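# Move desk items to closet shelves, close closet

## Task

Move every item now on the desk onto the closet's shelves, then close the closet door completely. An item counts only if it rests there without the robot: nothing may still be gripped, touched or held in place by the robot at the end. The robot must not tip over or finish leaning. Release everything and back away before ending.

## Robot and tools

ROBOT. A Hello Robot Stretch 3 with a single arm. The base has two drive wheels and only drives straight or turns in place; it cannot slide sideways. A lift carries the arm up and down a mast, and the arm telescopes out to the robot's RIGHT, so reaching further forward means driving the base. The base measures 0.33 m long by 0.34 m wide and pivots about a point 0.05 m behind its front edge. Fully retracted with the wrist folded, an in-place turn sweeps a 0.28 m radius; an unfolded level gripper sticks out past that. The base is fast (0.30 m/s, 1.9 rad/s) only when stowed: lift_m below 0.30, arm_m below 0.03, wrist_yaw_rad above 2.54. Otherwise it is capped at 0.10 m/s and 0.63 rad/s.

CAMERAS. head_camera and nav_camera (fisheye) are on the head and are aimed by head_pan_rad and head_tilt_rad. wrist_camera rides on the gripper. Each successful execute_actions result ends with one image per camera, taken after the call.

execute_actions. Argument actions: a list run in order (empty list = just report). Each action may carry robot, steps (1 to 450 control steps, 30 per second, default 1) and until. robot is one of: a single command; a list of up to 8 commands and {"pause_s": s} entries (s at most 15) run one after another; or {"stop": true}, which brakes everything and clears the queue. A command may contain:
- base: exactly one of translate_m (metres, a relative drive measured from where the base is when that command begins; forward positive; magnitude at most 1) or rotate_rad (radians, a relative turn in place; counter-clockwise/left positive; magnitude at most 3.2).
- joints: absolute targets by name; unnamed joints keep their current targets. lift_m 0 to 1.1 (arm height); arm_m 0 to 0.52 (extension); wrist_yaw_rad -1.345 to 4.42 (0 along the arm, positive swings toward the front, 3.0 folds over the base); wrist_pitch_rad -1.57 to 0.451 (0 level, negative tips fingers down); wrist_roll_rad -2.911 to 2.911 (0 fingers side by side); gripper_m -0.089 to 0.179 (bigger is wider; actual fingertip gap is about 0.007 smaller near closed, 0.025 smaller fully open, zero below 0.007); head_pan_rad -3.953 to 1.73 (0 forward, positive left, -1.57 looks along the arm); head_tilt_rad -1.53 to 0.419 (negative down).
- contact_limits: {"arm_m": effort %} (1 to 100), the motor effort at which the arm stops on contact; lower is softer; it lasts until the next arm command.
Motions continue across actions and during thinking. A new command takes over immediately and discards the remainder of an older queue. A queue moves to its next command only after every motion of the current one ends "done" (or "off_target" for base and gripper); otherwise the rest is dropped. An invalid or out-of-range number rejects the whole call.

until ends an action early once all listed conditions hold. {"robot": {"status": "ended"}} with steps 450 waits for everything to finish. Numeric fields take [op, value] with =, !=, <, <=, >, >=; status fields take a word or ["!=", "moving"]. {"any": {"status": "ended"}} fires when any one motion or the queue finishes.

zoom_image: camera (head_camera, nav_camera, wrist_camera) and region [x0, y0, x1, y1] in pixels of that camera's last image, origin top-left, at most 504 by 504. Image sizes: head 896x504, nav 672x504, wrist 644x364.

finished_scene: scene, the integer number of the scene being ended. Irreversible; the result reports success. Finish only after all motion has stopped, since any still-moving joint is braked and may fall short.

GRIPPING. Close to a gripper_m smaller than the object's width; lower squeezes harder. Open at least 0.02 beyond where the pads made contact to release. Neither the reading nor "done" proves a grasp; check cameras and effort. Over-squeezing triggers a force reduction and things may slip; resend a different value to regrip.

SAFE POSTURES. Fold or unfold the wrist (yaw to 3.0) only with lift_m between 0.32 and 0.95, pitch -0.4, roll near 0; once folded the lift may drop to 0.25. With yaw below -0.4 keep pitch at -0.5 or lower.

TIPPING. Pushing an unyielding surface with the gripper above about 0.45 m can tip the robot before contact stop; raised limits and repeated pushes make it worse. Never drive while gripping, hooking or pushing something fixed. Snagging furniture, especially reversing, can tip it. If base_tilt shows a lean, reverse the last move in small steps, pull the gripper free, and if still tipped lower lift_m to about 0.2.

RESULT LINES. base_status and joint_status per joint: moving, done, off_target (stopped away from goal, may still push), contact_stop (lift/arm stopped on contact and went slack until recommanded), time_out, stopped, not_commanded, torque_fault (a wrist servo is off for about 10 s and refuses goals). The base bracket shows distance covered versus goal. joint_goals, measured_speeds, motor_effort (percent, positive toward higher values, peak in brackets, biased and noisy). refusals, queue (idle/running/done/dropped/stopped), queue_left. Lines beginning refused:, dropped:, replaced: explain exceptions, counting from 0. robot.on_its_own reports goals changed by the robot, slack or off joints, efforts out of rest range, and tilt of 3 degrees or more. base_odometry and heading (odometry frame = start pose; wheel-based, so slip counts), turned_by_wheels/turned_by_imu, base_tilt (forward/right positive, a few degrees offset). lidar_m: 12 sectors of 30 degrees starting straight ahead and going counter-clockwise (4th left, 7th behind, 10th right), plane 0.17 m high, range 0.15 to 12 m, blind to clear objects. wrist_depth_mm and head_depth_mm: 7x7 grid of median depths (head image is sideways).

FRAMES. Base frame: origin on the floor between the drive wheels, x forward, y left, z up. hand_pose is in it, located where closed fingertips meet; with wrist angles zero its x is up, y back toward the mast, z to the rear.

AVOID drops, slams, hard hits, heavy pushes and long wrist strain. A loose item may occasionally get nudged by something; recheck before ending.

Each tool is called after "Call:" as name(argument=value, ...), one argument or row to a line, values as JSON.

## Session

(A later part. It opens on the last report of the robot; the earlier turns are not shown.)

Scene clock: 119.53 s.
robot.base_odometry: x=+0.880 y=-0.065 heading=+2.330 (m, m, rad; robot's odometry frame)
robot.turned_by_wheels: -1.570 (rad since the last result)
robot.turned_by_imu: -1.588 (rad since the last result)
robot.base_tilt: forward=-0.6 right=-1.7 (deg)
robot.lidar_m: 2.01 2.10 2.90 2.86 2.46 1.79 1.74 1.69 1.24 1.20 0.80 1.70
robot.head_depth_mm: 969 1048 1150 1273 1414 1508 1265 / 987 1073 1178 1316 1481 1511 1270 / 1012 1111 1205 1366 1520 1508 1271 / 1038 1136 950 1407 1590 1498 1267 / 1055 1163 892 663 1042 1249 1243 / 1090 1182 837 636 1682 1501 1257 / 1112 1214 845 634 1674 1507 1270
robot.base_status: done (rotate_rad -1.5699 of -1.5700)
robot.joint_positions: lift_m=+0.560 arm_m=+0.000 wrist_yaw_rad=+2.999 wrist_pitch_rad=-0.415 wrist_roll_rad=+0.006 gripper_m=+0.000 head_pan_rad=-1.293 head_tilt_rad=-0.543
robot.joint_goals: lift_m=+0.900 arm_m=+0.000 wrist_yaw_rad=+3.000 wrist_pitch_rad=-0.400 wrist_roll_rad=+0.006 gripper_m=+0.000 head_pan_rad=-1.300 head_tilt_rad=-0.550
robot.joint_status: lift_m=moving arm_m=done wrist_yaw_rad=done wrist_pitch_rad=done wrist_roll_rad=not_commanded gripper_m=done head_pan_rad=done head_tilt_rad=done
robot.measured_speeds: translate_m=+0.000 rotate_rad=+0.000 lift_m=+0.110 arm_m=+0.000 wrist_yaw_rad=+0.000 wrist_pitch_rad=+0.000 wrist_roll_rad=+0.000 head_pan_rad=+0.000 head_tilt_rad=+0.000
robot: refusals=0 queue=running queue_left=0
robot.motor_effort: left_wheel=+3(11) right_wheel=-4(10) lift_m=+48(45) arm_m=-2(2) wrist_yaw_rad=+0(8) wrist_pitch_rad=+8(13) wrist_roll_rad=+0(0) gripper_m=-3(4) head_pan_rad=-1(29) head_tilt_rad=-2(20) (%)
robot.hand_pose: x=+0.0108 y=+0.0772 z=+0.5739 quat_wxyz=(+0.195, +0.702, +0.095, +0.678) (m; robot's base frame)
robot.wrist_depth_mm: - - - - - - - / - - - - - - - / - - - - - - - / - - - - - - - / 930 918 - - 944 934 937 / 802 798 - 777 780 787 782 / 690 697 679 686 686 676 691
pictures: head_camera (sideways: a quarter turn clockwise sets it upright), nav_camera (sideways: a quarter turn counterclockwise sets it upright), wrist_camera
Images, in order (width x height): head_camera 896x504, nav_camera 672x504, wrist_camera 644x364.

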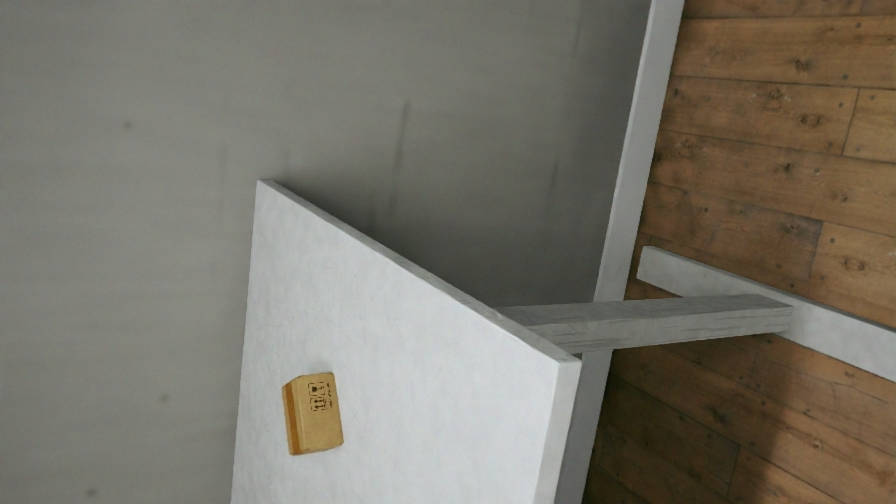

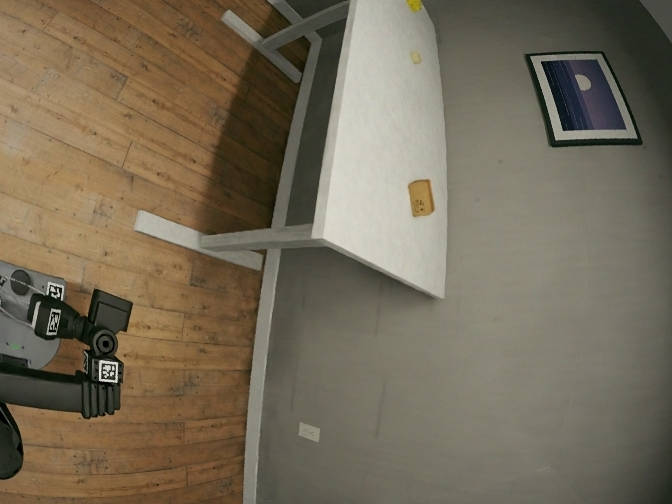

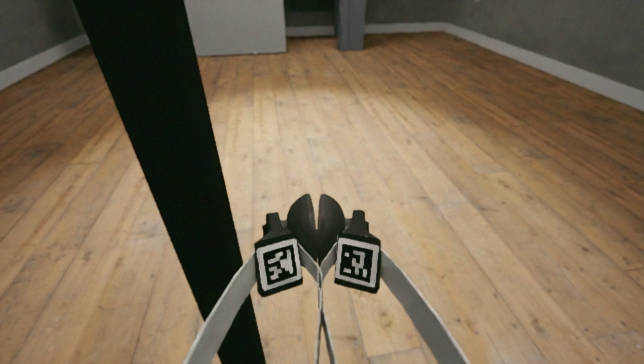

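Call:
execute_actions(
  actions=[
    {"steps":200,"until":{"robot":{"queue":["!=","running"]}}},
    {"robot":[{"joints":{"wrist_yaw_rad":0,"gripper_m":0.17},"base":{"translate_m":0.45}},{"joints":{"lift_m":1.03}}],"steps":300,"until":{"robot":{"queue":["!=","running"]}}},
  ],
)

Scene clock: 133.87 s.
robot.base_odometry: x=+0.570 y=+0.261 heading=+2.330 (m, m, rad; robot's odometry frame)
robot.turned_by_wheels: +0.000 (rad since the last result)
robot.turned_by_imu: +0.006 (rad since the last result)
robot.base_tilt: forward=-0.5 right=-1.7 (deg)
robot.lidar_m: 1.56 1.62 2.26 2.82 2.97 2.27 2.19 1.69 1.24 0.75 1.25 1.34
robot.head_depth_mm: 969 1047 893 - - - - / 989 1088 895 635 526 1473 1234 / 1011 1105 891 635 507 1509 1274 / 1040 1135 893 633 526 1501 1274 / 1065 1166 893 636 545 1500 1264 / 1096 1178 894 635 1684 1496 1270 / 1116 1226 884 633 1727 1494 1271
robot.base_status: done (translate_m +0.4500 of +0.4500)
robot.joint_positions: lift_m=+1.029 arm_m=+0.000 wrist_yaw_rad=+0.002 wrist_pitch_rad=-0.415 wrist_roll_rad=+0.006 gripper_m=+0.170 head_pan_rad=-1.293 head_tilt_rad=-0.543
robot.joint_goals: lift_m=+1.030 arm_m=+0.000 wrist_yaw_rad=+0.000 wrist_pitch_rad=-0.400 wrist_roll_rad=+0.006 gripper_m=+0.170 head_pan_rad=-1.300 head_tilt_rad=-0.550
robot.joint_status: lift_m=done arm_m=done wrist_yaw_rad=done wrist_pitch_rad=done wrist_roll_rad=not_commanded gripper_m=done head_pan_rad=done head_tilt_rad=done
robot.measured_speeds: translate_m=+0.000 rotate_rad=+0.000 lift_m=+0.000 arm_m=+0.000 wrist_yaw_rad=+0.000 wrist_pitch_rad=+0.000 wrist_roll_rad=+0.000 head_pan_rad=+0.000 head_tilt_rad=+0.000
robot: refusals=0 queue=done queue_left=0
robot.motor_effort: left_wheel=+2(8) right_wheel=-4(5) lift_m=+43(49) arm_m=-2(2) wrist_yaw_rad=-2(3) wrist_pitch_rad=+8(8) wrist_roll_rad=+0(0) gripper_m=+1(100) head_pan_rad=-2(3) head_tilt_rad=-2(2) (%)
robot.hand_pose: x=-0.0210 y=-0.3702 z=+1.0429 quat_wxyz=(+0.690, +0.146, -0.693, -0.145) (m; robot's base frame)
robot.wrist_depth_mm: 814 832 814 845 830 813 841 / 682 670 674 620 726 928 925 / 470 471 469 471 469 - - / 364 362 361 361 362 382 - / 295 307 295 295 294 304 - / 255 246 249 250 253 254 - / - - - - - - -
pictures: head_camera (sideways: a quarter turn clockwise sets it upright), nav_camera (sideways: a quarter turn counterclockwise sets it upright), wrist_camera
Images, in order (width x height): head_camera 896x504, nav_camera 672x504, wrist_camera 644x364.

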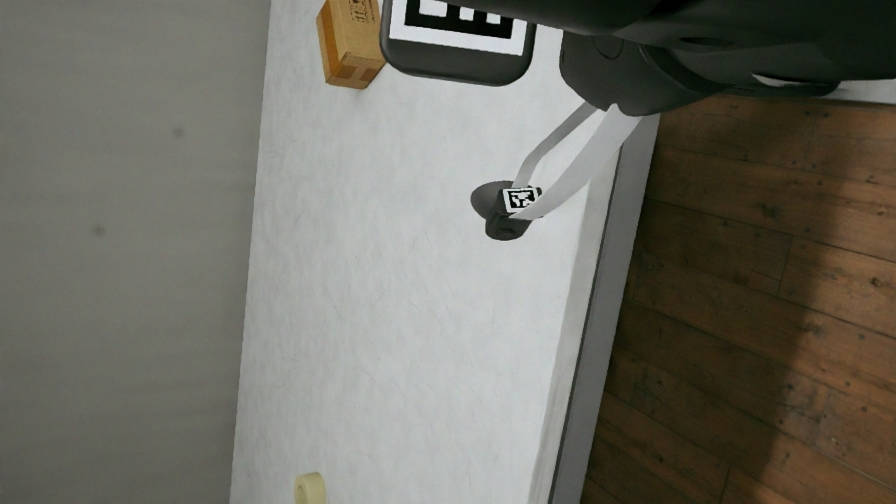

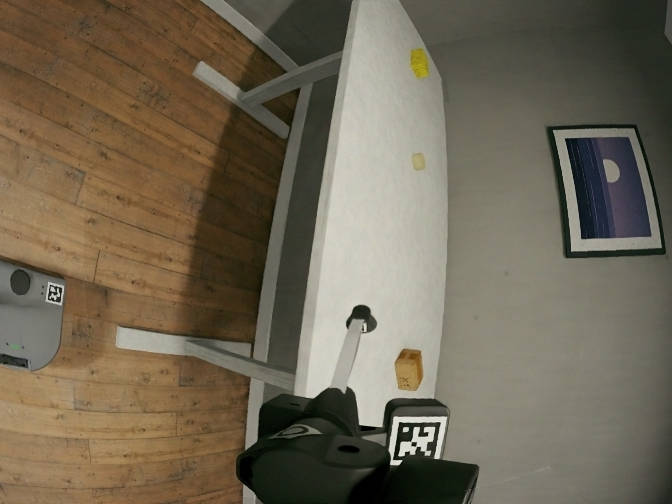

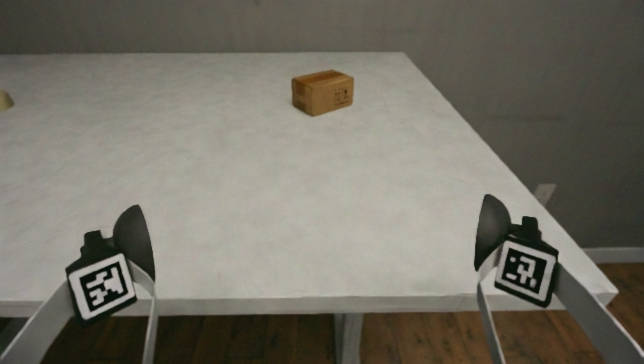

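Call:
execute_actions(
  actions=[
    {"robot":[{"joints":{"lift_m":0.96}},{"joints":{"arm_m":0.38}}],"steps":300,"until":{"robot":{"queue":["!=","running"]}}},
  ],
)

Scene clock: 143.20 s.
robot.base_odometry: x=+0.570 y=+0.261 heading=+2.330 (m, m, rad; robot's odometry frame)
robot.turned_by_wheels: +0.000 (rad since the last result)
robot.turned_by_imu: +0.001 (rad since the last result)
robot.base_tilt: forward=-0.6 right=-1.7 (deg)
robot.lidar_m: 1.56 1.62 2.26 2.84 2.95 2.26 2.19 1.69 1.24 0.75 1.25 1.34
robot.head_depth_mm: 964 1047 - 609 492 1040 1220 / 984 1077 947 638 508 1500 1243 / 1014 1103 894 634 509 1507 1264 / 1036 1132 894 636 525 1520 1273 / 1063 1162 895 634 545 1503 1270 / 1094 1186 894 634 1678 1501 1259 / 1114 1216 881 635 1730 1504 1268
robot.base_status: done (translate_m +0.4500 of +0.4500)
robot.joint_positions: lift_m=+0.961 arm_m=+0.380 wrist_yaw_rad=+0.001 wrist_pitch_rad=-0.415 wrist_roll_rad=+0.006 gripper_m=+0.170 head_pan_rad=-1.293 head_tilt_rad=-0.543
robot.joint_goals: lift_m=+0.960 arm_m=+0.380 wrist_yaw_rad=+0.000 wrist_pitch_rad=-0.400 wrist_roll_rad=+0.006 gripper_m=+0.170 head_pan_rad=-1.300 head_tilt_rad=-0.550
robot.joint_status: lift_m=done arm_m=done wrist_yaw_rad=done wrist_pitch_rad=done wrist_roll_rad=not_commanded gripper_m=done head_pan_rad=done head_tilt_rad=done
robot.measured_speeds: translate_m=+0.000 rotate_rad=+0.000 lift_m=+0.000 arm_m=+0.000 wrist_yaw_rad=+0.000 wrist_pitch_rad=+0.000 wrist_roll_rad=+0.000 head_pan_rad=+0.000 head_tilt_rad=+0.000
robot: refusals=0 queue=done queue_left=0
robot.motor_effort: left_wheel=+2(2) right_wheel=-4(4) lift_m=+17(42) arm_m=+3(1) wrist_yaw_rad=-1(2) wrist_pitch_rad=+8(8) wrist_roll_rad=-1(0) gripper_m=+1(1) head_pan_rad=-2(2) head_tilt_rad=-3(2) (%)
robot.hand_pose: x=-0.0212 y=-0.7494 z=+0.9740 quat_wxyz=(+0.690, +0.146, -0.694, -0.146) (m; robot's base frame)
robot.wrist_depth_mm: 504 499 493 493 507 513 521 / 449 451 446 451 447 544 569 / 316 318 316 318 315 318 626 / 244 246 235 161 176 245 244 / 199 209 191 149 188 206 200 / - 163 168 162 168 163 167 / 141 145 145 145 146 145 144
pictures: head_camera (sideways: a quarter turn clockwise sets it upright), nav_camera (sideways: a quarter turn counterclockwise sets it upright), wrist_camera
Images, in order (width x height): head_camera 896x504, nav_camera 672x504, wrist_camera 644x364.

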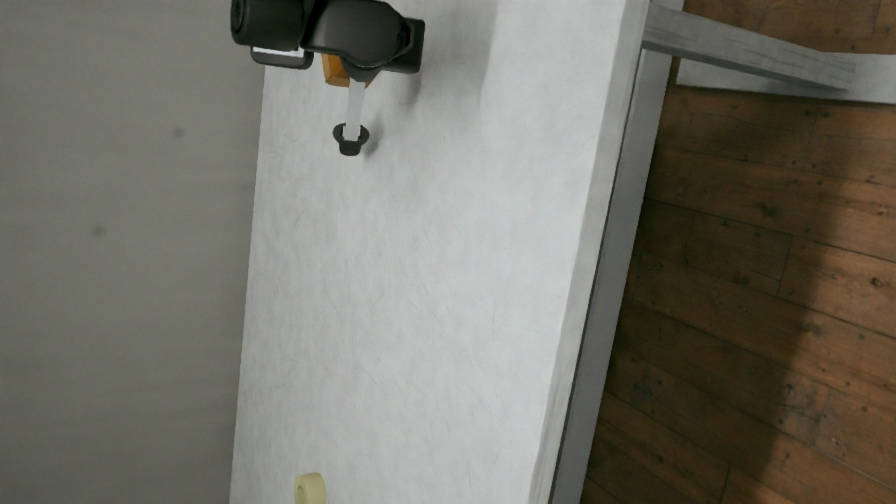

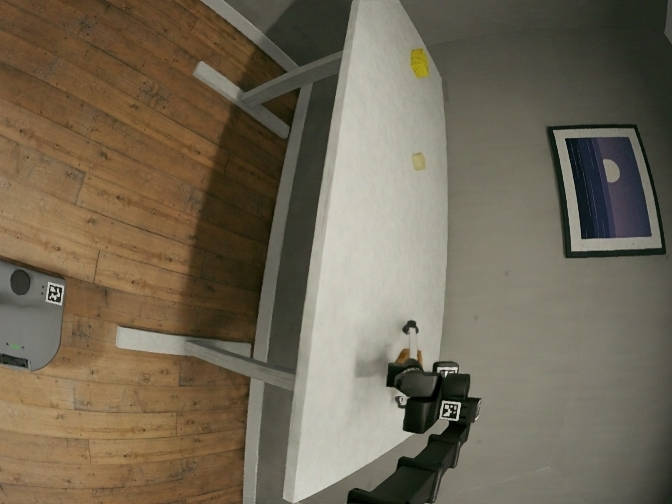

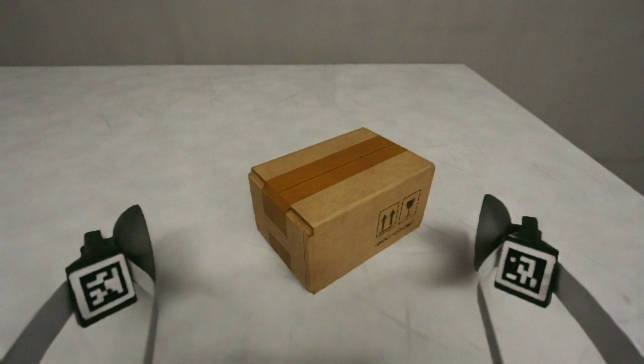

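Call:
execute_actions(
  actions=[
    {"robot":[{"joints":{"lift_m":0.937}},{"joints":{"arm_m":0.415}},{"joints":{"gripper_m":0.05}},{"pause_s":0.5},{"joints":{"lift_m":1.0}}],"steps":300,"until":{"robot":{"queue":["!=","running"]}}},
  ],
)

Scene clock: 148.73 s.
robot.base_odometry: x=+0.570 y=+0.261 heading=+2.330 (m, m, rad; robot's odometry frame)
robot.turned_by_wheels: +0.000 (rad since the last result)
robot.turned_by_imu: +0.000 (rad since the last result)
robot.base_tilt: forward=-0.6 right=-1.8 (deg)
robot.lidar_m: 1.56 1.63 2.26 2.83 2.96 2.26 2.19 1.69 1.24 0.75 1.24 1.34
robot.head_depth_mm: 967 1053 - 609 493 1038 1223 / 994 1081 920 637 510 1489 1247 / 1009 1111 898 635 509 1513 1276 / 1039 1135 893 636 526 1502 1261 / 1069 1167 897 637 547 1506 1274 / 1089 1186 898 636 1679 1498 1262 / 1119 1217 885 633 1717 1506 1269
robot.base_status: done (translate_m +0.4500 of +0.4500)
robot.joint_positions: lift_m=+0.939 arm_m=+0.380 wrist_yaw_rad=+0.001 wrist_pitch_rad=-0.376 wrist_roll_rad=+0.006 gripper_m=+0.170 head_pan_rad=-1.293 head_tilt_rad=-0.543
robot.joint_goals: lift_m=+0.939 arm_m=+0.380 wrist_yaw_rad=+0.000 wrist_pitch_rad=-0.400 wrist_roll_rad=+0.006 gripper_m=+0.170 head_pan_rad=-1.300 head_tilt_rad=-0.550
robot.joint_status: lift_m=contact_stop arm_m=done wrist_yaw_rad=done wrist_pitch_rad=done wrist_roll_rad=not_commanded gripper_m=done head_pan_rad=done head_tilt_rad=done
robot.measured_speeds: translate_m=+0.000 rotate_rad=+0.000 lift_m=+0.000 arm_m=+0.000 wrist_yaw_rad=+0.000 wrist_pitch_rad=+0.024 wrist_roll_rad=+0.000 head_pan_rad=+0.000 head_tilt_rad=+0.000
robot: refusals=0 queue=dropped queue_left=0
robot.on_its_own: lift_m is slack since a contact_stop, until your next command for it
robot.motor_effort: left_wheel=+1(2) right_wheel=-2(4) lift_m=+26(26) arm_m=+3(3) wrist_yaw_rad=-2(2) wrist_pitch_rad=-16(17) wrist_roll_rad=+0(1) gripper_m=-2(1) head_pan_rad=-2(2) head_tilt_rad=-3(2) (%)
robot.hand_pose: x=-0.0212 y=-0.7541 z=+0.9612 quat_wxyz=(+0.693, +0.132, -0.696, -0.132) (m; robot's base frame)
robot.wrist_depth_mm: 490 492 498 499 500 516 519 / 467 466 466 459 463 541 551 / 311 311 309 290 309 310 613 / 231 233 222 142 164 230 232 / 190 190 179 144 178 192 184 / - 155 155 150 154 149 153 / 131 132 133 132 133 132 132
pictures: head_camera (sideways: a quarter turn clockwise sets it upright), nav_camera (sideways: a quarter turn counterclockwise sets it upright), wrist_camera
dropped: robot: command 0 of its queue: lift_m: contact_stop
Images, in order (width x height): head_camera 896x504, nav_camera 672x504, wrist_camera 644x364.

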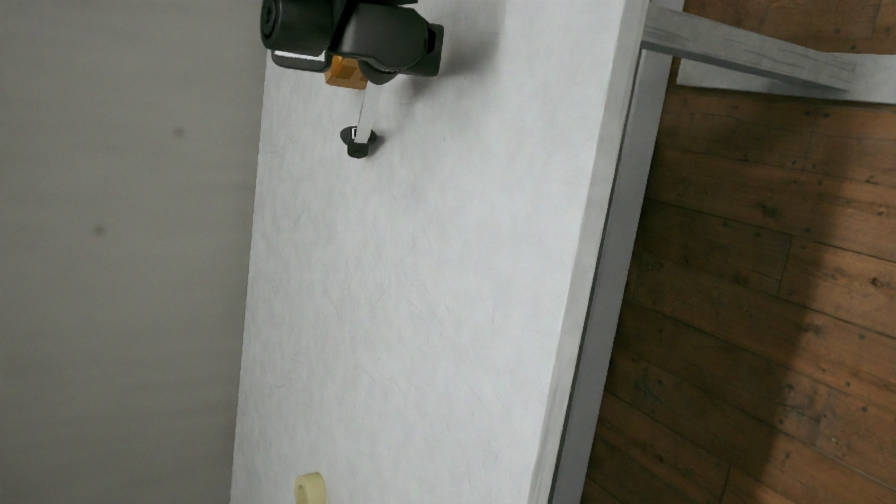

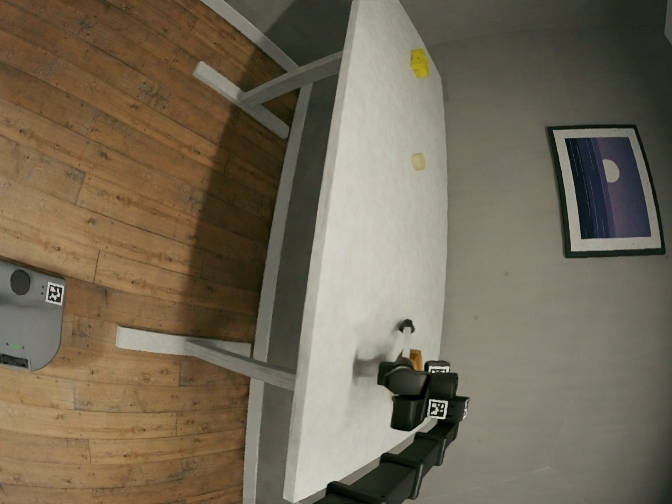

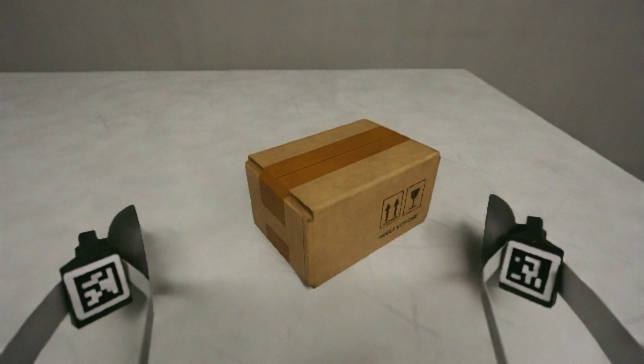

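Touching the desk; use 0.95.

Call:
execute_actions(
  actions=[
    {"robot":[{"joints":{"lift_m":0.953}},{"joints":{"arm_m":0.43}},{"joints":{"gripper_m":0.05}},{"pause_s":0.5},{"joints":{"lift_m":1.0}}],"steps":300,"until":{"robot":{"queue":["!=","running"]}}},
  ],
)

Scene clock: 155.73 s.
robot.base_odometry: x=+0.570 y=+0.261 heading=+2.330 (m, m, rad; robot's odometry frame)
robot.turned_by_wheels: +0.000 (rad since the last result)
robot.turned_by_imu: +0.001 (rad since the last result)
robot.base_tilt: forward=-0.6 right=-1.7 (deg)
robot.lidar_m: 1.56 1.62 2.26 2.83 2.97 2.26 2.18 1.69 1.24 0.75 1.25 1.34
robot.head_depth_mm: 961 1029 779 636 492 1038 1217 / 984 1077 846 632 507 1487 1239 / 1015 1105 894 636 509 1498 1272 / 1036 1139 895 635 526 1507 1261 / 1060 1162 890 634 543 1487 1269 / 1090 1183 894 634 1681 1507 1268 / 1120 1221 880 634 1714 1498 1270
robot.base_status: done (translate_m +0.4500 of +0.4500)
robot.joint_positions: lift_m=+0.999 arm_m=+0.430 wrist_yaw_rad=+0.001 wrist_pitch_rad=-0.421 wrist_roll_rad=+0.006 gripper_m=+0.059 head_pan_rad=-1.293 head_tilt_rad=-0.543
robot.joint_goals: lift_m=+1.000 arm_m=+0.430 wrist_yaw_rad=+0.000 wrist_pitch_rad=-0.400 wrist_roll_rad=+0.006 gripper_m=+0.058 head_pan_rad=-1.300 head_tilt_rad=-0.550
robot.joint_status: lift_m=done arm_m=done wrist_yaw_rad=done wrist_pitch_rad=done wrist_roll_rad=not_commanded gripper_m=done head_pan_rad=done head_tilt_rad=done
robot.measured_speeds: translate_m=+0.000 rotate_rad=+0.000 lift_m=+0.000 arm_m=+0.000 wrist_yaw_rad=+0.000 wrist_pitch_rad=+0.000 wrist_roll_rad=+0.000 head_pan_rad=+0.000 head_tilt_rad=+0.000
robot: refusals=0 queue=done queue_left=0
robot.on_its_own: gripper_m is held at +0.058, not at your +0.050, by its stall guard, which is still easing
robot.motor_effort: left_wheel=+2(2) right_wheel=-4(4) lift_m=+44(48) arm_m=+3(1) wrist_yaw_rad=-1(2) wrist_pitch_rad=+13(16) wrist_roll_rad=+0(0) gripper_m=-31(100) head_pan_rad=-1(2) head_tilt_rad=-2(3) (%)
robot.hand_pose: x=-0.0214 y=-0.7986 z=+1.0114 quat_wxyz=(+0.690, +0.148, -0.693, -0.148) (m; robot's base frame)
robot.wrist_depth_mm: 450 453 461 469 465 460 470 / 488 491 492 498 499 507 513 / 392 393 394 392 389 449 580 / 304 301 306 154 303 307 634 / 247 246 121 121 126 250 249 / 211 217 103 106 135 210 209 / 187 182 152 115 183 183 182
pictures: head_camera (sideways: a quarter turn clockwise sets it upright), nav_camera (sideways: a quarter turn counterclockwise sets it upright), wrist_camera
Images, in order (width x height): head_camera 896x504, nav_camera 672x504, wrist_camera 644x364.

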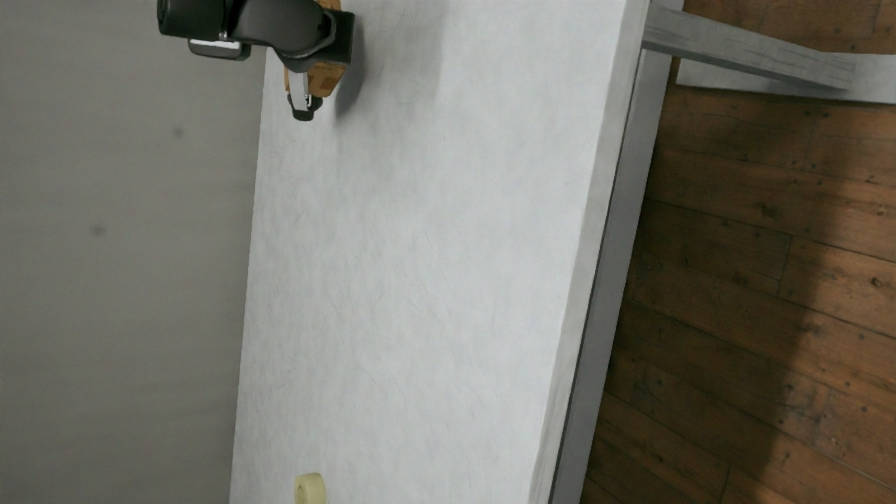

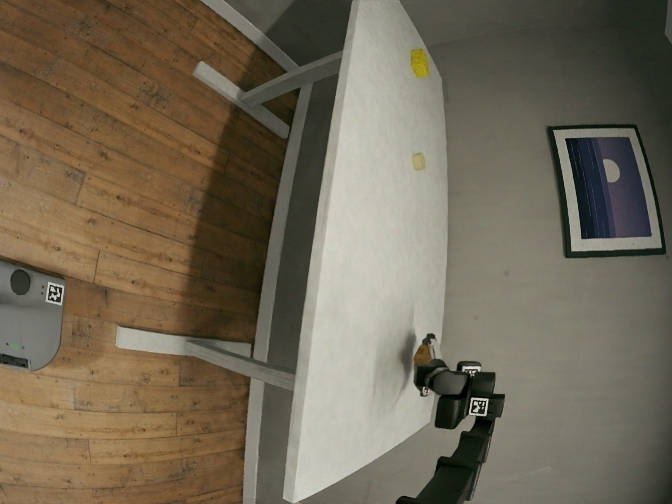

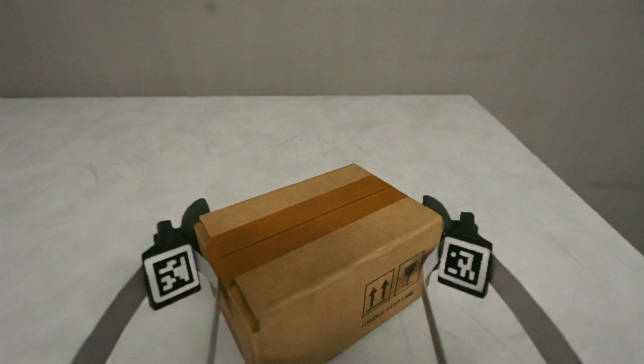

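Call:
execute_actions(
  actions=[
    {"robot":[{"joints":{"arm_m":0,"gripper_m":0.058}},{"base":{"rotate_rad":1.57}},{"joints":{"lift_m":0.9}},{"joints":{"wrist_yaw_rad":3.0}},{"joints":{"lift_m":0.26}},{"base":{"translate_m":1.0}},{"base":{"translate_m":0.9}},{"joints":{"head_pan_rad":0,"head_tilt_rad":-0.35}}],"steps":450,"until":{"robot":{"queue":["!=","running"]}}},
    {"steps":450,"until":{"robot":{"queue":["!=","running"]}}},
  ],
)

Scene clock: 189.53 s.
robot.base_odometry: x=-0.809 y=-1.045 heading=-2.383 (m, m, rad; robot's odometry frame)
robot.turned_by_wheels: +1.570 (rad since the last result)
robot.turned_by_imu: +1.595 (rad since the last result)
robot.base_tilt: forward=-0.5 right=-1.8 (deg)
robot.lidar_m: 0.98 0.99 1.38 2.16 2.26 3.14 2.65 2.21 1.66 1.62 1.69 0.95
robot.head_depth_mm: 772 815 867 938 1026 1117 1227 / 1374 1474 1526 1309 1079 1142 1217 / 1391 1494 1614 1731 1670 1788 1447 / 1387 1503 1601 1720 1669 1777 1444 / 1382 1504 1603 1737 1657 1788 1443 / 1370 1500 1601 1519 1601 1609 1266 / 800 843 902 966 1040 1131 1244
robot.base_status: done (translate_m +0.9000 of +0.9000)
robot.joint_positions: lift_m=+0.260 arm_m=+0.000 wrist_yaw_rad=+2.998 wrist_pitch_rad=-0.422 wrist_roll_rad=+0.006 gripper_m=+0.073 head_pan_rad=-0.007 head_tilt_rad=-0.359
robot.joint_goals: lift_m=+0.260 arm_m=+0.000 wrist_yaw_rad=+3.000 wrist_pitch_rad=-0.400 wrist_roll_rad=+0.006 gripper_m=+0.072 head_pan_rad=+0.000 head_tilt_rad=-0.350
robot.joint_status: lift_m=done arm_m=done wrist_yaw_rad=done wrist_pitch_rad=done wrist_roll_rad=not_commanded gripper_m=done head_pan_rad=done head_tilt_rad=done
robot.measured_speeds: translate_m=+0.000 rotate_rad=+0.000 lift_m=+0.000 arm_m=+0.000 wrist_yaw_rad=+0.000 wrist_pitch_rad=+0.000 wrist_roll_rad=+0.000 head_pan_rad=+0.000 head_tilt_rad=+0.000
robot: refusals=0 queue=done queue_left=0
robot.on_its_own: gripper_m is held at +0.072, not at your +0.058, by its stall guard, which is not easing now
robot.motor_effort: left_wheel=-3(7) right_wheel=+2(9) lift_m=+18(42) arm_m=-1(5) wrist_yaw_rad=+0(4) wrist_pitch_rad=+13(13) wrist_roll_rad=+0(1) gripper_m=-24(95) head_pan_rad=+1(28) head_tilt_rad=+2(14) (%)
robot.hand_pose: x=+0.0107 y=+0.0762 z=+0.2722 quat_wxyz=(+0.198, +0.702, +0.098, +0.677) (m; robot's base frame)
robot.wrist_depth_mm: - - - - - - 926 / - - - - - - 871 / 818 832 863 848 826 849 845 / 641 670 653 154 650 656 646 / 530 547 121 121 126 537 528 / 453 - 103 107 138 446 458 / - - 97 113 391 393 393
pictures: head_camera (sideways: a quarter turn clockwise sets it upright), nav_camera (sideways: a quarter turn counterclockwise sets it upright), wrist_camera
Images, in order (width x height): head_camera 896x504, nav_camera 672x504, wrist_camera 644x364.

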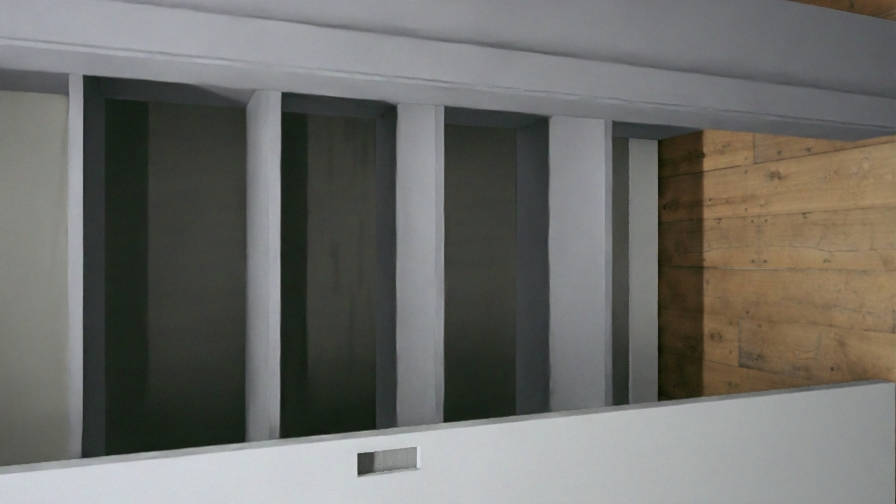

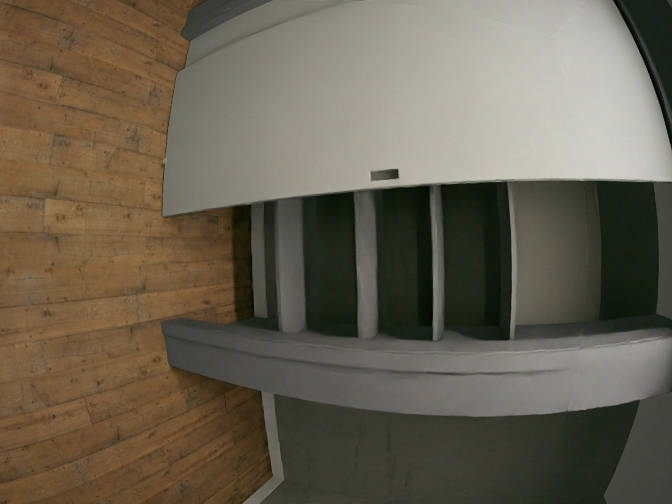

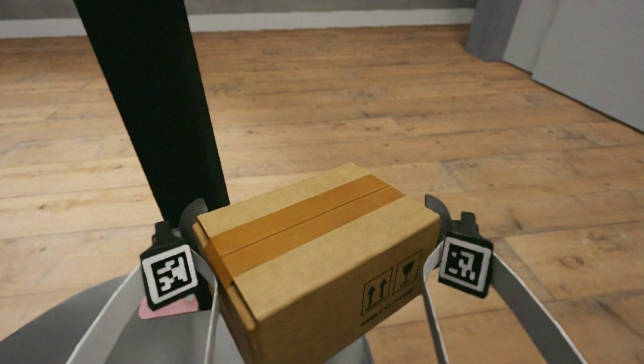

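Call:
execute_actions(
  actions=[
    {"robot":[{"base":{"translate_m":0.48}},{"base":{"rotate_rad":1.55},"joints":{"head_pan_rad":-1.57,"head_tilt_rad":-0.5}},{"joints":{"lift_m":0.9}},{"joints":{"wrist_yaw_rad":0}},{"joints":{"wrist_pitch_rad":-0.1,"lift_m":1.0}}],"steps":450,"until":{"robot":{"queue":["!=","running"]}}},
    {"steps":250,"until":{"robot":{"queue":["!=","running"]}}},
  ],
)

Scene clock: 211.60 s.
robot.base_odometry: x=-1.158 y=-1.375 heading=-0.833 (m, m, rad; robot's odometry frame)
robot.turned_by_wheels: +1.550 (rad since the last result)
robot.turned_by_imu: +1.555 (rad since the last result)
robot.base_tilt: forward=-0.6 right=-1.7 (deg)
robot.lidar_m: 2.15 2.23 3.06 3.11 2.29 1.68 1.62 1.69 0.51 1.19 0.53 0.67
robot.head_depth_mm: 981 940 1056 963 - - - / 993 1013 1166 1014 - - - / 991 1017 1167 1032 - - - / 994 1007 1169 1006 - - 1311 / 996 1011 1169 955 1260 1445 1307 / 994 1011 1163 953 1268 1456 1302 / 991 1013 1166 962 1270 1107 766
robot.base_status: done (rotate_rad +1.5499 of +1.5500)
robot.joint_positions: lift_m=+0.999 arm_m=+0.000 wrist_yaw_rad=+0.002 wrist_pitch_rad=-0.130 wrist_roll_rad=+0.006 gripper_m=+0.073 head_pan_rad=-1.563 head_tilt_rad=-0.494
robot.joint_goals: lift_m=+1.000 arm_m=+0.000 wrist_yaw_rad=+0.000 wrist_pitch_rad=-0.100 wrist_roll_rad=+0.006 gripper_m=+0.072 head_pan_rad=-1.570 head_tilt_rad=-0.500
robot.joint_status: lift_m=done arm_m=done wrist_yaw_rad=done wrist_pitch_rad=done wrist_roll_rad=not_commanded gripper_m=done head_pan_rad=done head_tilt_rad=done
robot.measured_speeds: translate_m=+0.000 rotate_rad=+0.000 lift_m=+0.000 arm_m=+0.000 wrist_yaw_rad=+0.000 wrist_pitch_rad=+0.000 wrist_roll_rad=+0.000 head_pan_rad=+0.000 head_tilt_rad=+0.000
robot: refusals=0 queue=done queue_left=0
robot.on_its_own: gripper_m is held at +0.072, not at your +0.058, by its stall guard, which is not easing now
robot.motor_effort: left_wheel=-3(10) right_wheel=+2(10) lift_m=+44(39) arm_m=-2(2) wrist_yaw_rad=-3(5) wrist_pitch_rad=+17(19) wrist_roll_rad=+0(0) gripper_m=-24(24) head_pan_rad=-2(27) head_tilt_rad=-2(12) (%)
robot.hand_pose: x=-0.0209 y=-0.3963 z=+1.0812 quat_wxyz=(+0.704, +0.047, -0.707, -0.045) (m; robot's base frame)
robot.wrist_depth_mm: 812 831 808 829 834 512 247 / 836 840 847 856 852 514 248 / 885 913 893 922 891 522 251 / 954 961 941 154 806 534 252 / 624 669 121 121 127 348 248 / 297 - 103 106 138 341 252 / 296 858 471 116 823 406 255
pictures: head_camera (sideways: a quarter turn clockwise sets it upright), nav_camera (sideways: a quarter turn counterclockwise sets it upright), wrist_camera
Images, in order (width x height): head_camera 896x504, nav_camera 672x504, wrist_camera 644x364.

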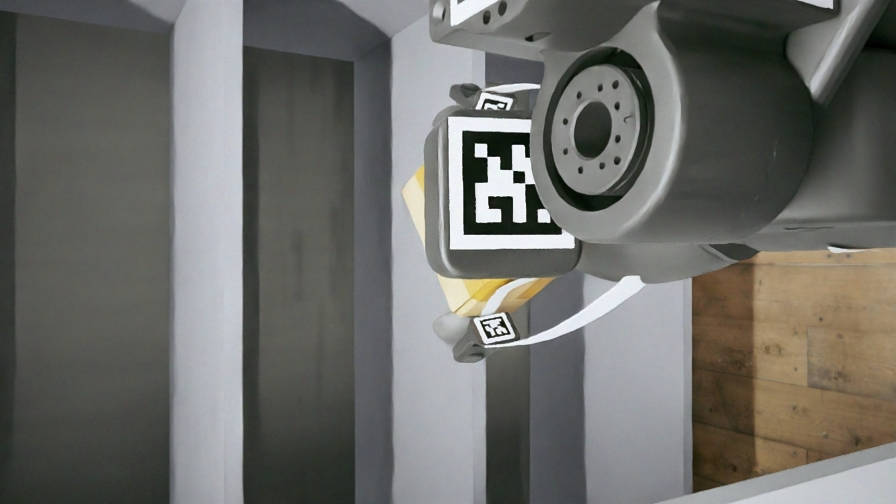

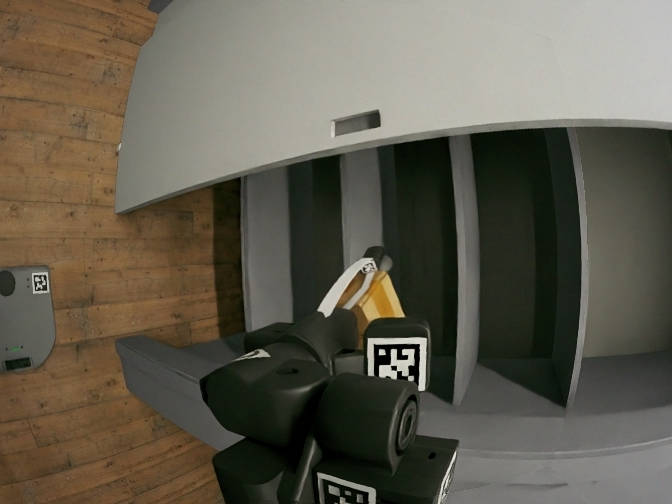

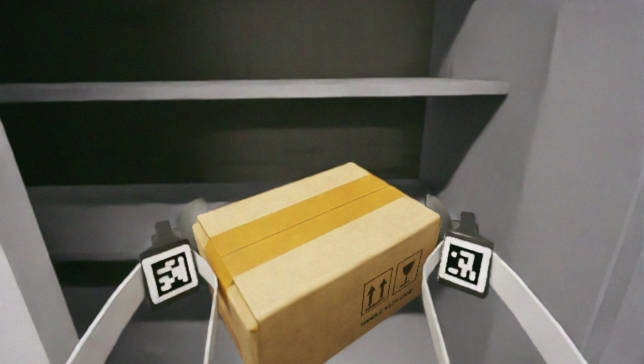

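Call:
execute_actions(
  actions=[
    {"robot":[{"joints":{"lift_m":0.84}},{"joints":{"arm_m":0.5}}],"steps":300,"until":{"robot":{"queue":["!=","running"]}}},
  ],
)

Scene clock: 221.47 s.
robot.base_odometry: x=-1.158 y=-1.375 heading=-0.833 (m, m, rad; robot's odometry frame)
robot.turned_by_wheels: +0.000 (rad since the last result)
robot.turned_by_imu: +0.001 (rad since the last result)
robot.base_tilt: forward=-0.5 right=-1.7 (deg)
robot.lidar_m: 2.14 2.22 3.05 3.13 2.30 1.68 1.62 1.69 0.51 1.19 0.53 0.67
robot.head_depth_mm: 981 936 1060 963 940 - 851 / 989 1010 1174 - 1221 1425 1304 / 995 1012 1167 876 1264 1432 1311 / 991 1008 1169 915 1261 1430 1306 / 993 1014 1165 962 1262 1438 1307 / 994 1007 1167 958 1264 1451 1308 / 995 1013 1165 960 1264 1104 765
robot.base_status: done (rotate_rad +1.5499 of +1.5500)
robot.joint_positions: lift_m=+0.840 arm_m=+0.500 wrist_yaw_rad=+0.001 wrist_pitch_rad=-0.129 wrist_roll_rad=+0.006 gripper_m=+0.073 head_pan_rad=-1.563 head_tilt_rad=-0.494
robot.joint_goals: lift_m=+0.840 arm_m=+0.500 wrist_yaw_rad=+0.000 wrist_pitch_rad=-0.100 wrist_roll_rad=+0.006 gripper_m=+0.072 head_pan_rad=-1.570 head_tilt_rad=-0.500
robot.joint_status: lift_m=done arm_m=done wrist_yaw_rad=done wrist_pitch_rad=done wrist_roll_rad=not_commanded gripper_m=done head_pan_rad=done head_tilt_rad=done
robot.measured_speeds: translate_m=+0.000 rotate_rad=+0.000 lift_m=+0.000 arm_m=+0.000 wrist_yaw_rad=+0.000 wrist_pitch_rad=+0.000 wrist_roll_rad=+0.000 head_pan_rad=+0.000 head_tilt_rad=+0.000
robot: refusals=0 queue=done queue_left=0
robot.on_its_own: gripper_m is held at +0.072, not at your +0.058, by its stall guard, which is not easing now
robot.motor_effort: left_wheel=-3(3) right_wheel=+2(2) lift_m=+17(45) arm_m=+3(5) wrist_yaw_rad=-1(2) wrist_pitch_rad=+17(17) wrist_roll_rad=+0(0) gripper_m=-24(24) head_pan_rad=-2(1) head_tilt_rad=-3(2) (%)
robot.hand_pose: x=-0.0212 y=-0.8956 z=+0.9223 quat_wxyz=(+0.704, +0.046, -0.707, -0.046) (m; robot's base frame)
robot.wrist_depth_mm: 384 387 387 396 398 399 354 / 409 404 402 414 422 422 354 / 431 431 434 435 446 448 349 / 449 451 455 153 449 455 353 / 345 340 120 121 126 327 324 / 257 261 103 107 138 244 250 / 207 206 158 116 203 203 201
pictures: head_camera (sideways: a quarter turn clockwise sets it upright), nav_camera (sideways: a quarter turn counterclockwise sets it upright), wrist_camera
Images, in order (width x height): head_camera 896x504, nav_camera 672x504, wrist_camera 644x364.

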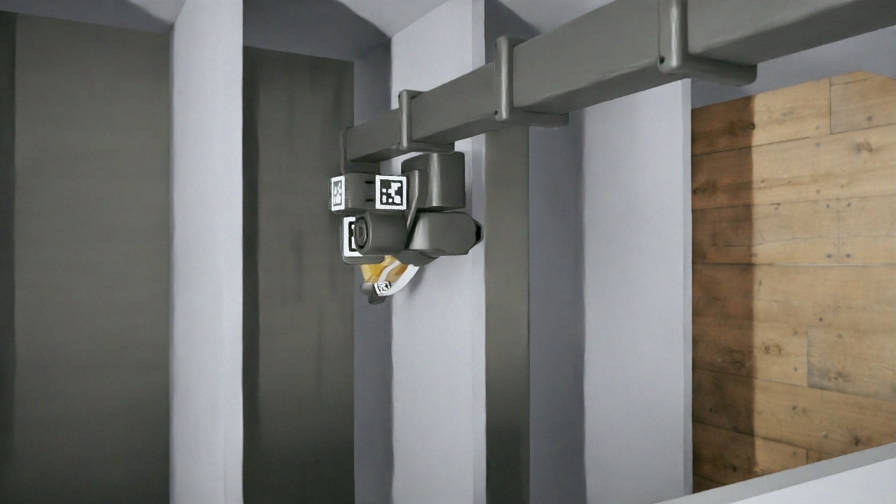

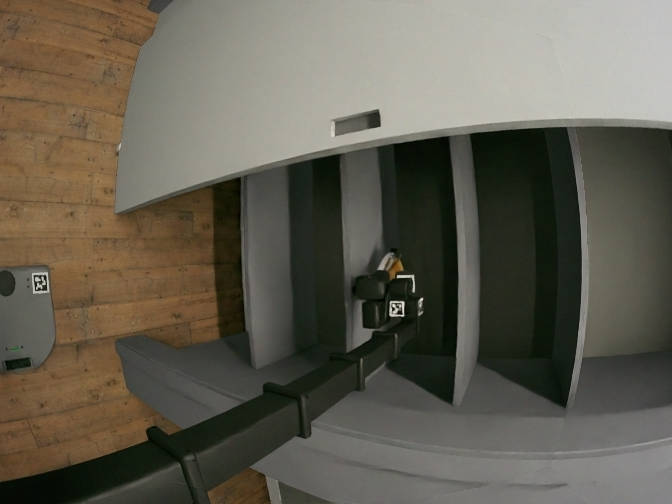

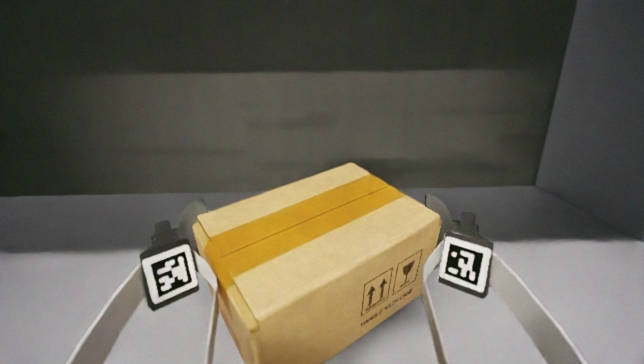

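Call:
execute_actions(
  actions=[
    {"robot":[{"joints":{"lift_m":0.795}},{"joints":{"gripper_m":0.15}},{"joints":{"lift_m":0.81}},{"joints":{"arm_m":0,"wrist_pitch_rad":-0.4}},{"joints":{"wrist_yaw_rad":3.0}},{"joints":{"lift_m":0.26}},{"base":{"rotate_rad":1.80}},{"base":{"translate_m":1.0}}],"steps":450,"until":{"robot":{"queue":["!=","running"]}}},
    {"steps":450,"until":{"robot":{"queue":["!=","running"]}}},
    {"robot":[{"base":{"translate_m":1.0}},{"base":{"translate_m":0.45}},{"base":{"rotate_rad":1.31},"joints":{"head_pan_rad":-1.4,"head_tilt_rad":-0.6}},{"joints":{"lift_m":0.9}},{"joints":{"wrist_yaw_rad":0}},{"joints":{"lift_m":1.03}}],"steps":450,"until":{"robot":{"queue":["!=","running"]}}},
    {"steps":300,"until":{"robot":{"queue":["!=","running"]}}},
  ],
)

Scene clock: 274.13 s.
robot.base_odometry: x=+0.234 y=+0.641 heading=+2.276 (m, m, rad; robot's odometry frame)
robot.turned_by_wheels: +3.110 (rad since the last result)
robot.turned_by_imu: +3.136 (rad since the last result)
robot.base_tilt: forward=-0.5 right=-1.7 (deg)
robot.lidar_m: 1.02 1.05 1.46 2.84 2.97 2.84 2.73 1.72 0.98 1.20 0.94 1.08
robot.head_depth_mm: 976 1066 860 - - - - / 988 1058 859 - - - - / 1005 1076 787 576 1603 1456 1240 / 1014 1088 792 607 1598 1460 1235 / 1029 1101 794 586 1604 1444 1231 / 1042 1117 790 585 1655 1446 1239 / 1053 1136 794 588 1601 1366 1237
robot.base_status: done (rotate_rad +1.3099 of +1.3100)
robot.joint_positions: lift_m=+1.029 arm_m=+0.000 wrist_yaw_rad=+0.002 wrist_pitch_rad=-0.414 wrist_roll_rad=+0.002 gripper_m=+0.150 head_pan_rad=-1.407 head_tilt_rad=-0.593
robot.joint_goals: lift_m=+1.030 arm_m=+0.000 wrist_yaw_rad=+0.000 wrist_pitch_rad=-0.400 wrist_roll_rad=+0.002 gripper_m=+0.150 head_pan_rad=-1.400 head_tilt_rad=-0.600
robot.joint_status: lift_m=done arm_m=done wrist_yaw_rad=done wrist_pitch_rad=done wrist_roll_rad=not_commanded gripper_m=done head_pan_rad=done head_tilt_rad=done
robot.measured_speeds: translate_m=+0.000 rotate_rad=+0.000 lift_m=+0.000 arm_m=+0.000 wrist_yaw_rad=+0.000 wrist_pitch_rad=+0.000 wrist_roll_rad=+0.000 head_pan_rad=+0.000 head_tilt_rad=+0.000
robot: refusals=0 queue=done queue_left=0
robot.motor_effort: left_wheel=-2(9) right_wheel=+2(9) lift_m=+42(45) arm_m=-2(7) wrist_yaw_rad=-2(5) wrist_pitch_rad=+8(60) wrist_roll_rad=+1(6) gripper_m=+1(100) head_pan_rad=+3(12) head_tilt_rad=-3(12) (%)
robot.hand_pose: x=-0.0210 y=-0.3702 z=+1.0430 quat_wxyz=(+0.692, +0.146, -0.692, -0.145) (m; robot's base frame)
robot.wrist_depth_mm: 832 818 837 822 848 852 867 / 536 667 656 670 658 670 677 / 462 463 471 462 473 465 472 / 361 359 357 361 365 367 366 / 291 307 296 295 294 308 294 / 247 - 252 256 256 262 259 / - - - - - - -
pictures: head_camera (sideways: a quarter turn clockwise sets it upright), nav_camera (sideways: a quarter turn counterclockwise sets it upright), wrist_camera
Images, in order (width x height): head_camera 896x504, nav_camera 672x504, wrist_camera 644x364.

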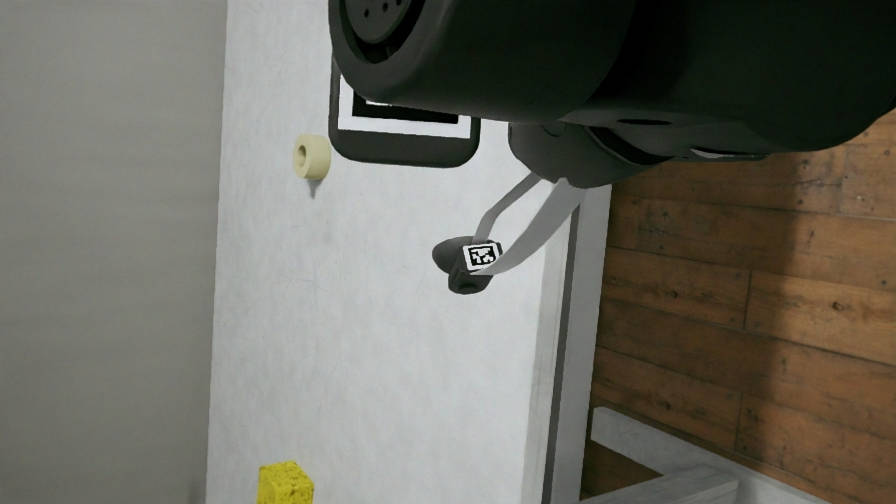

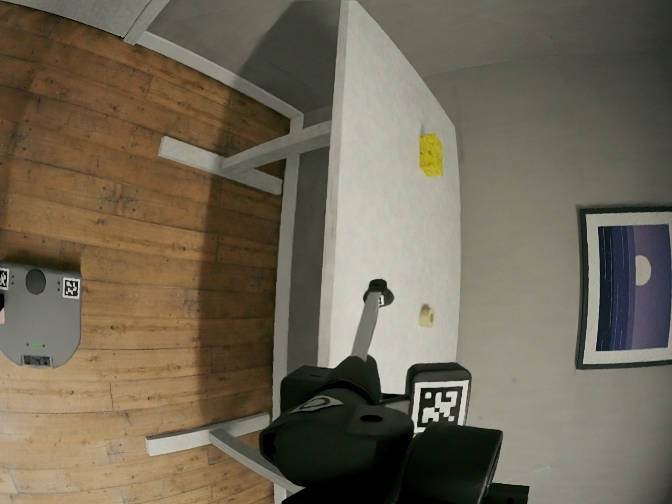

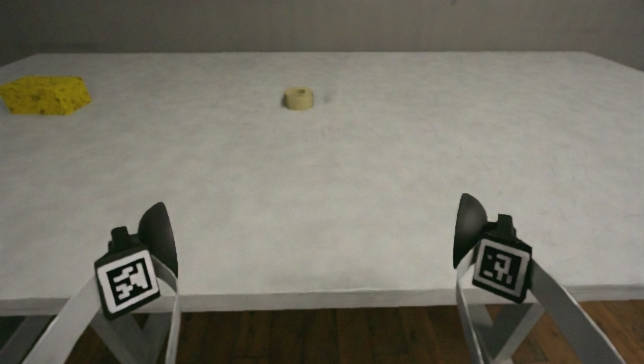

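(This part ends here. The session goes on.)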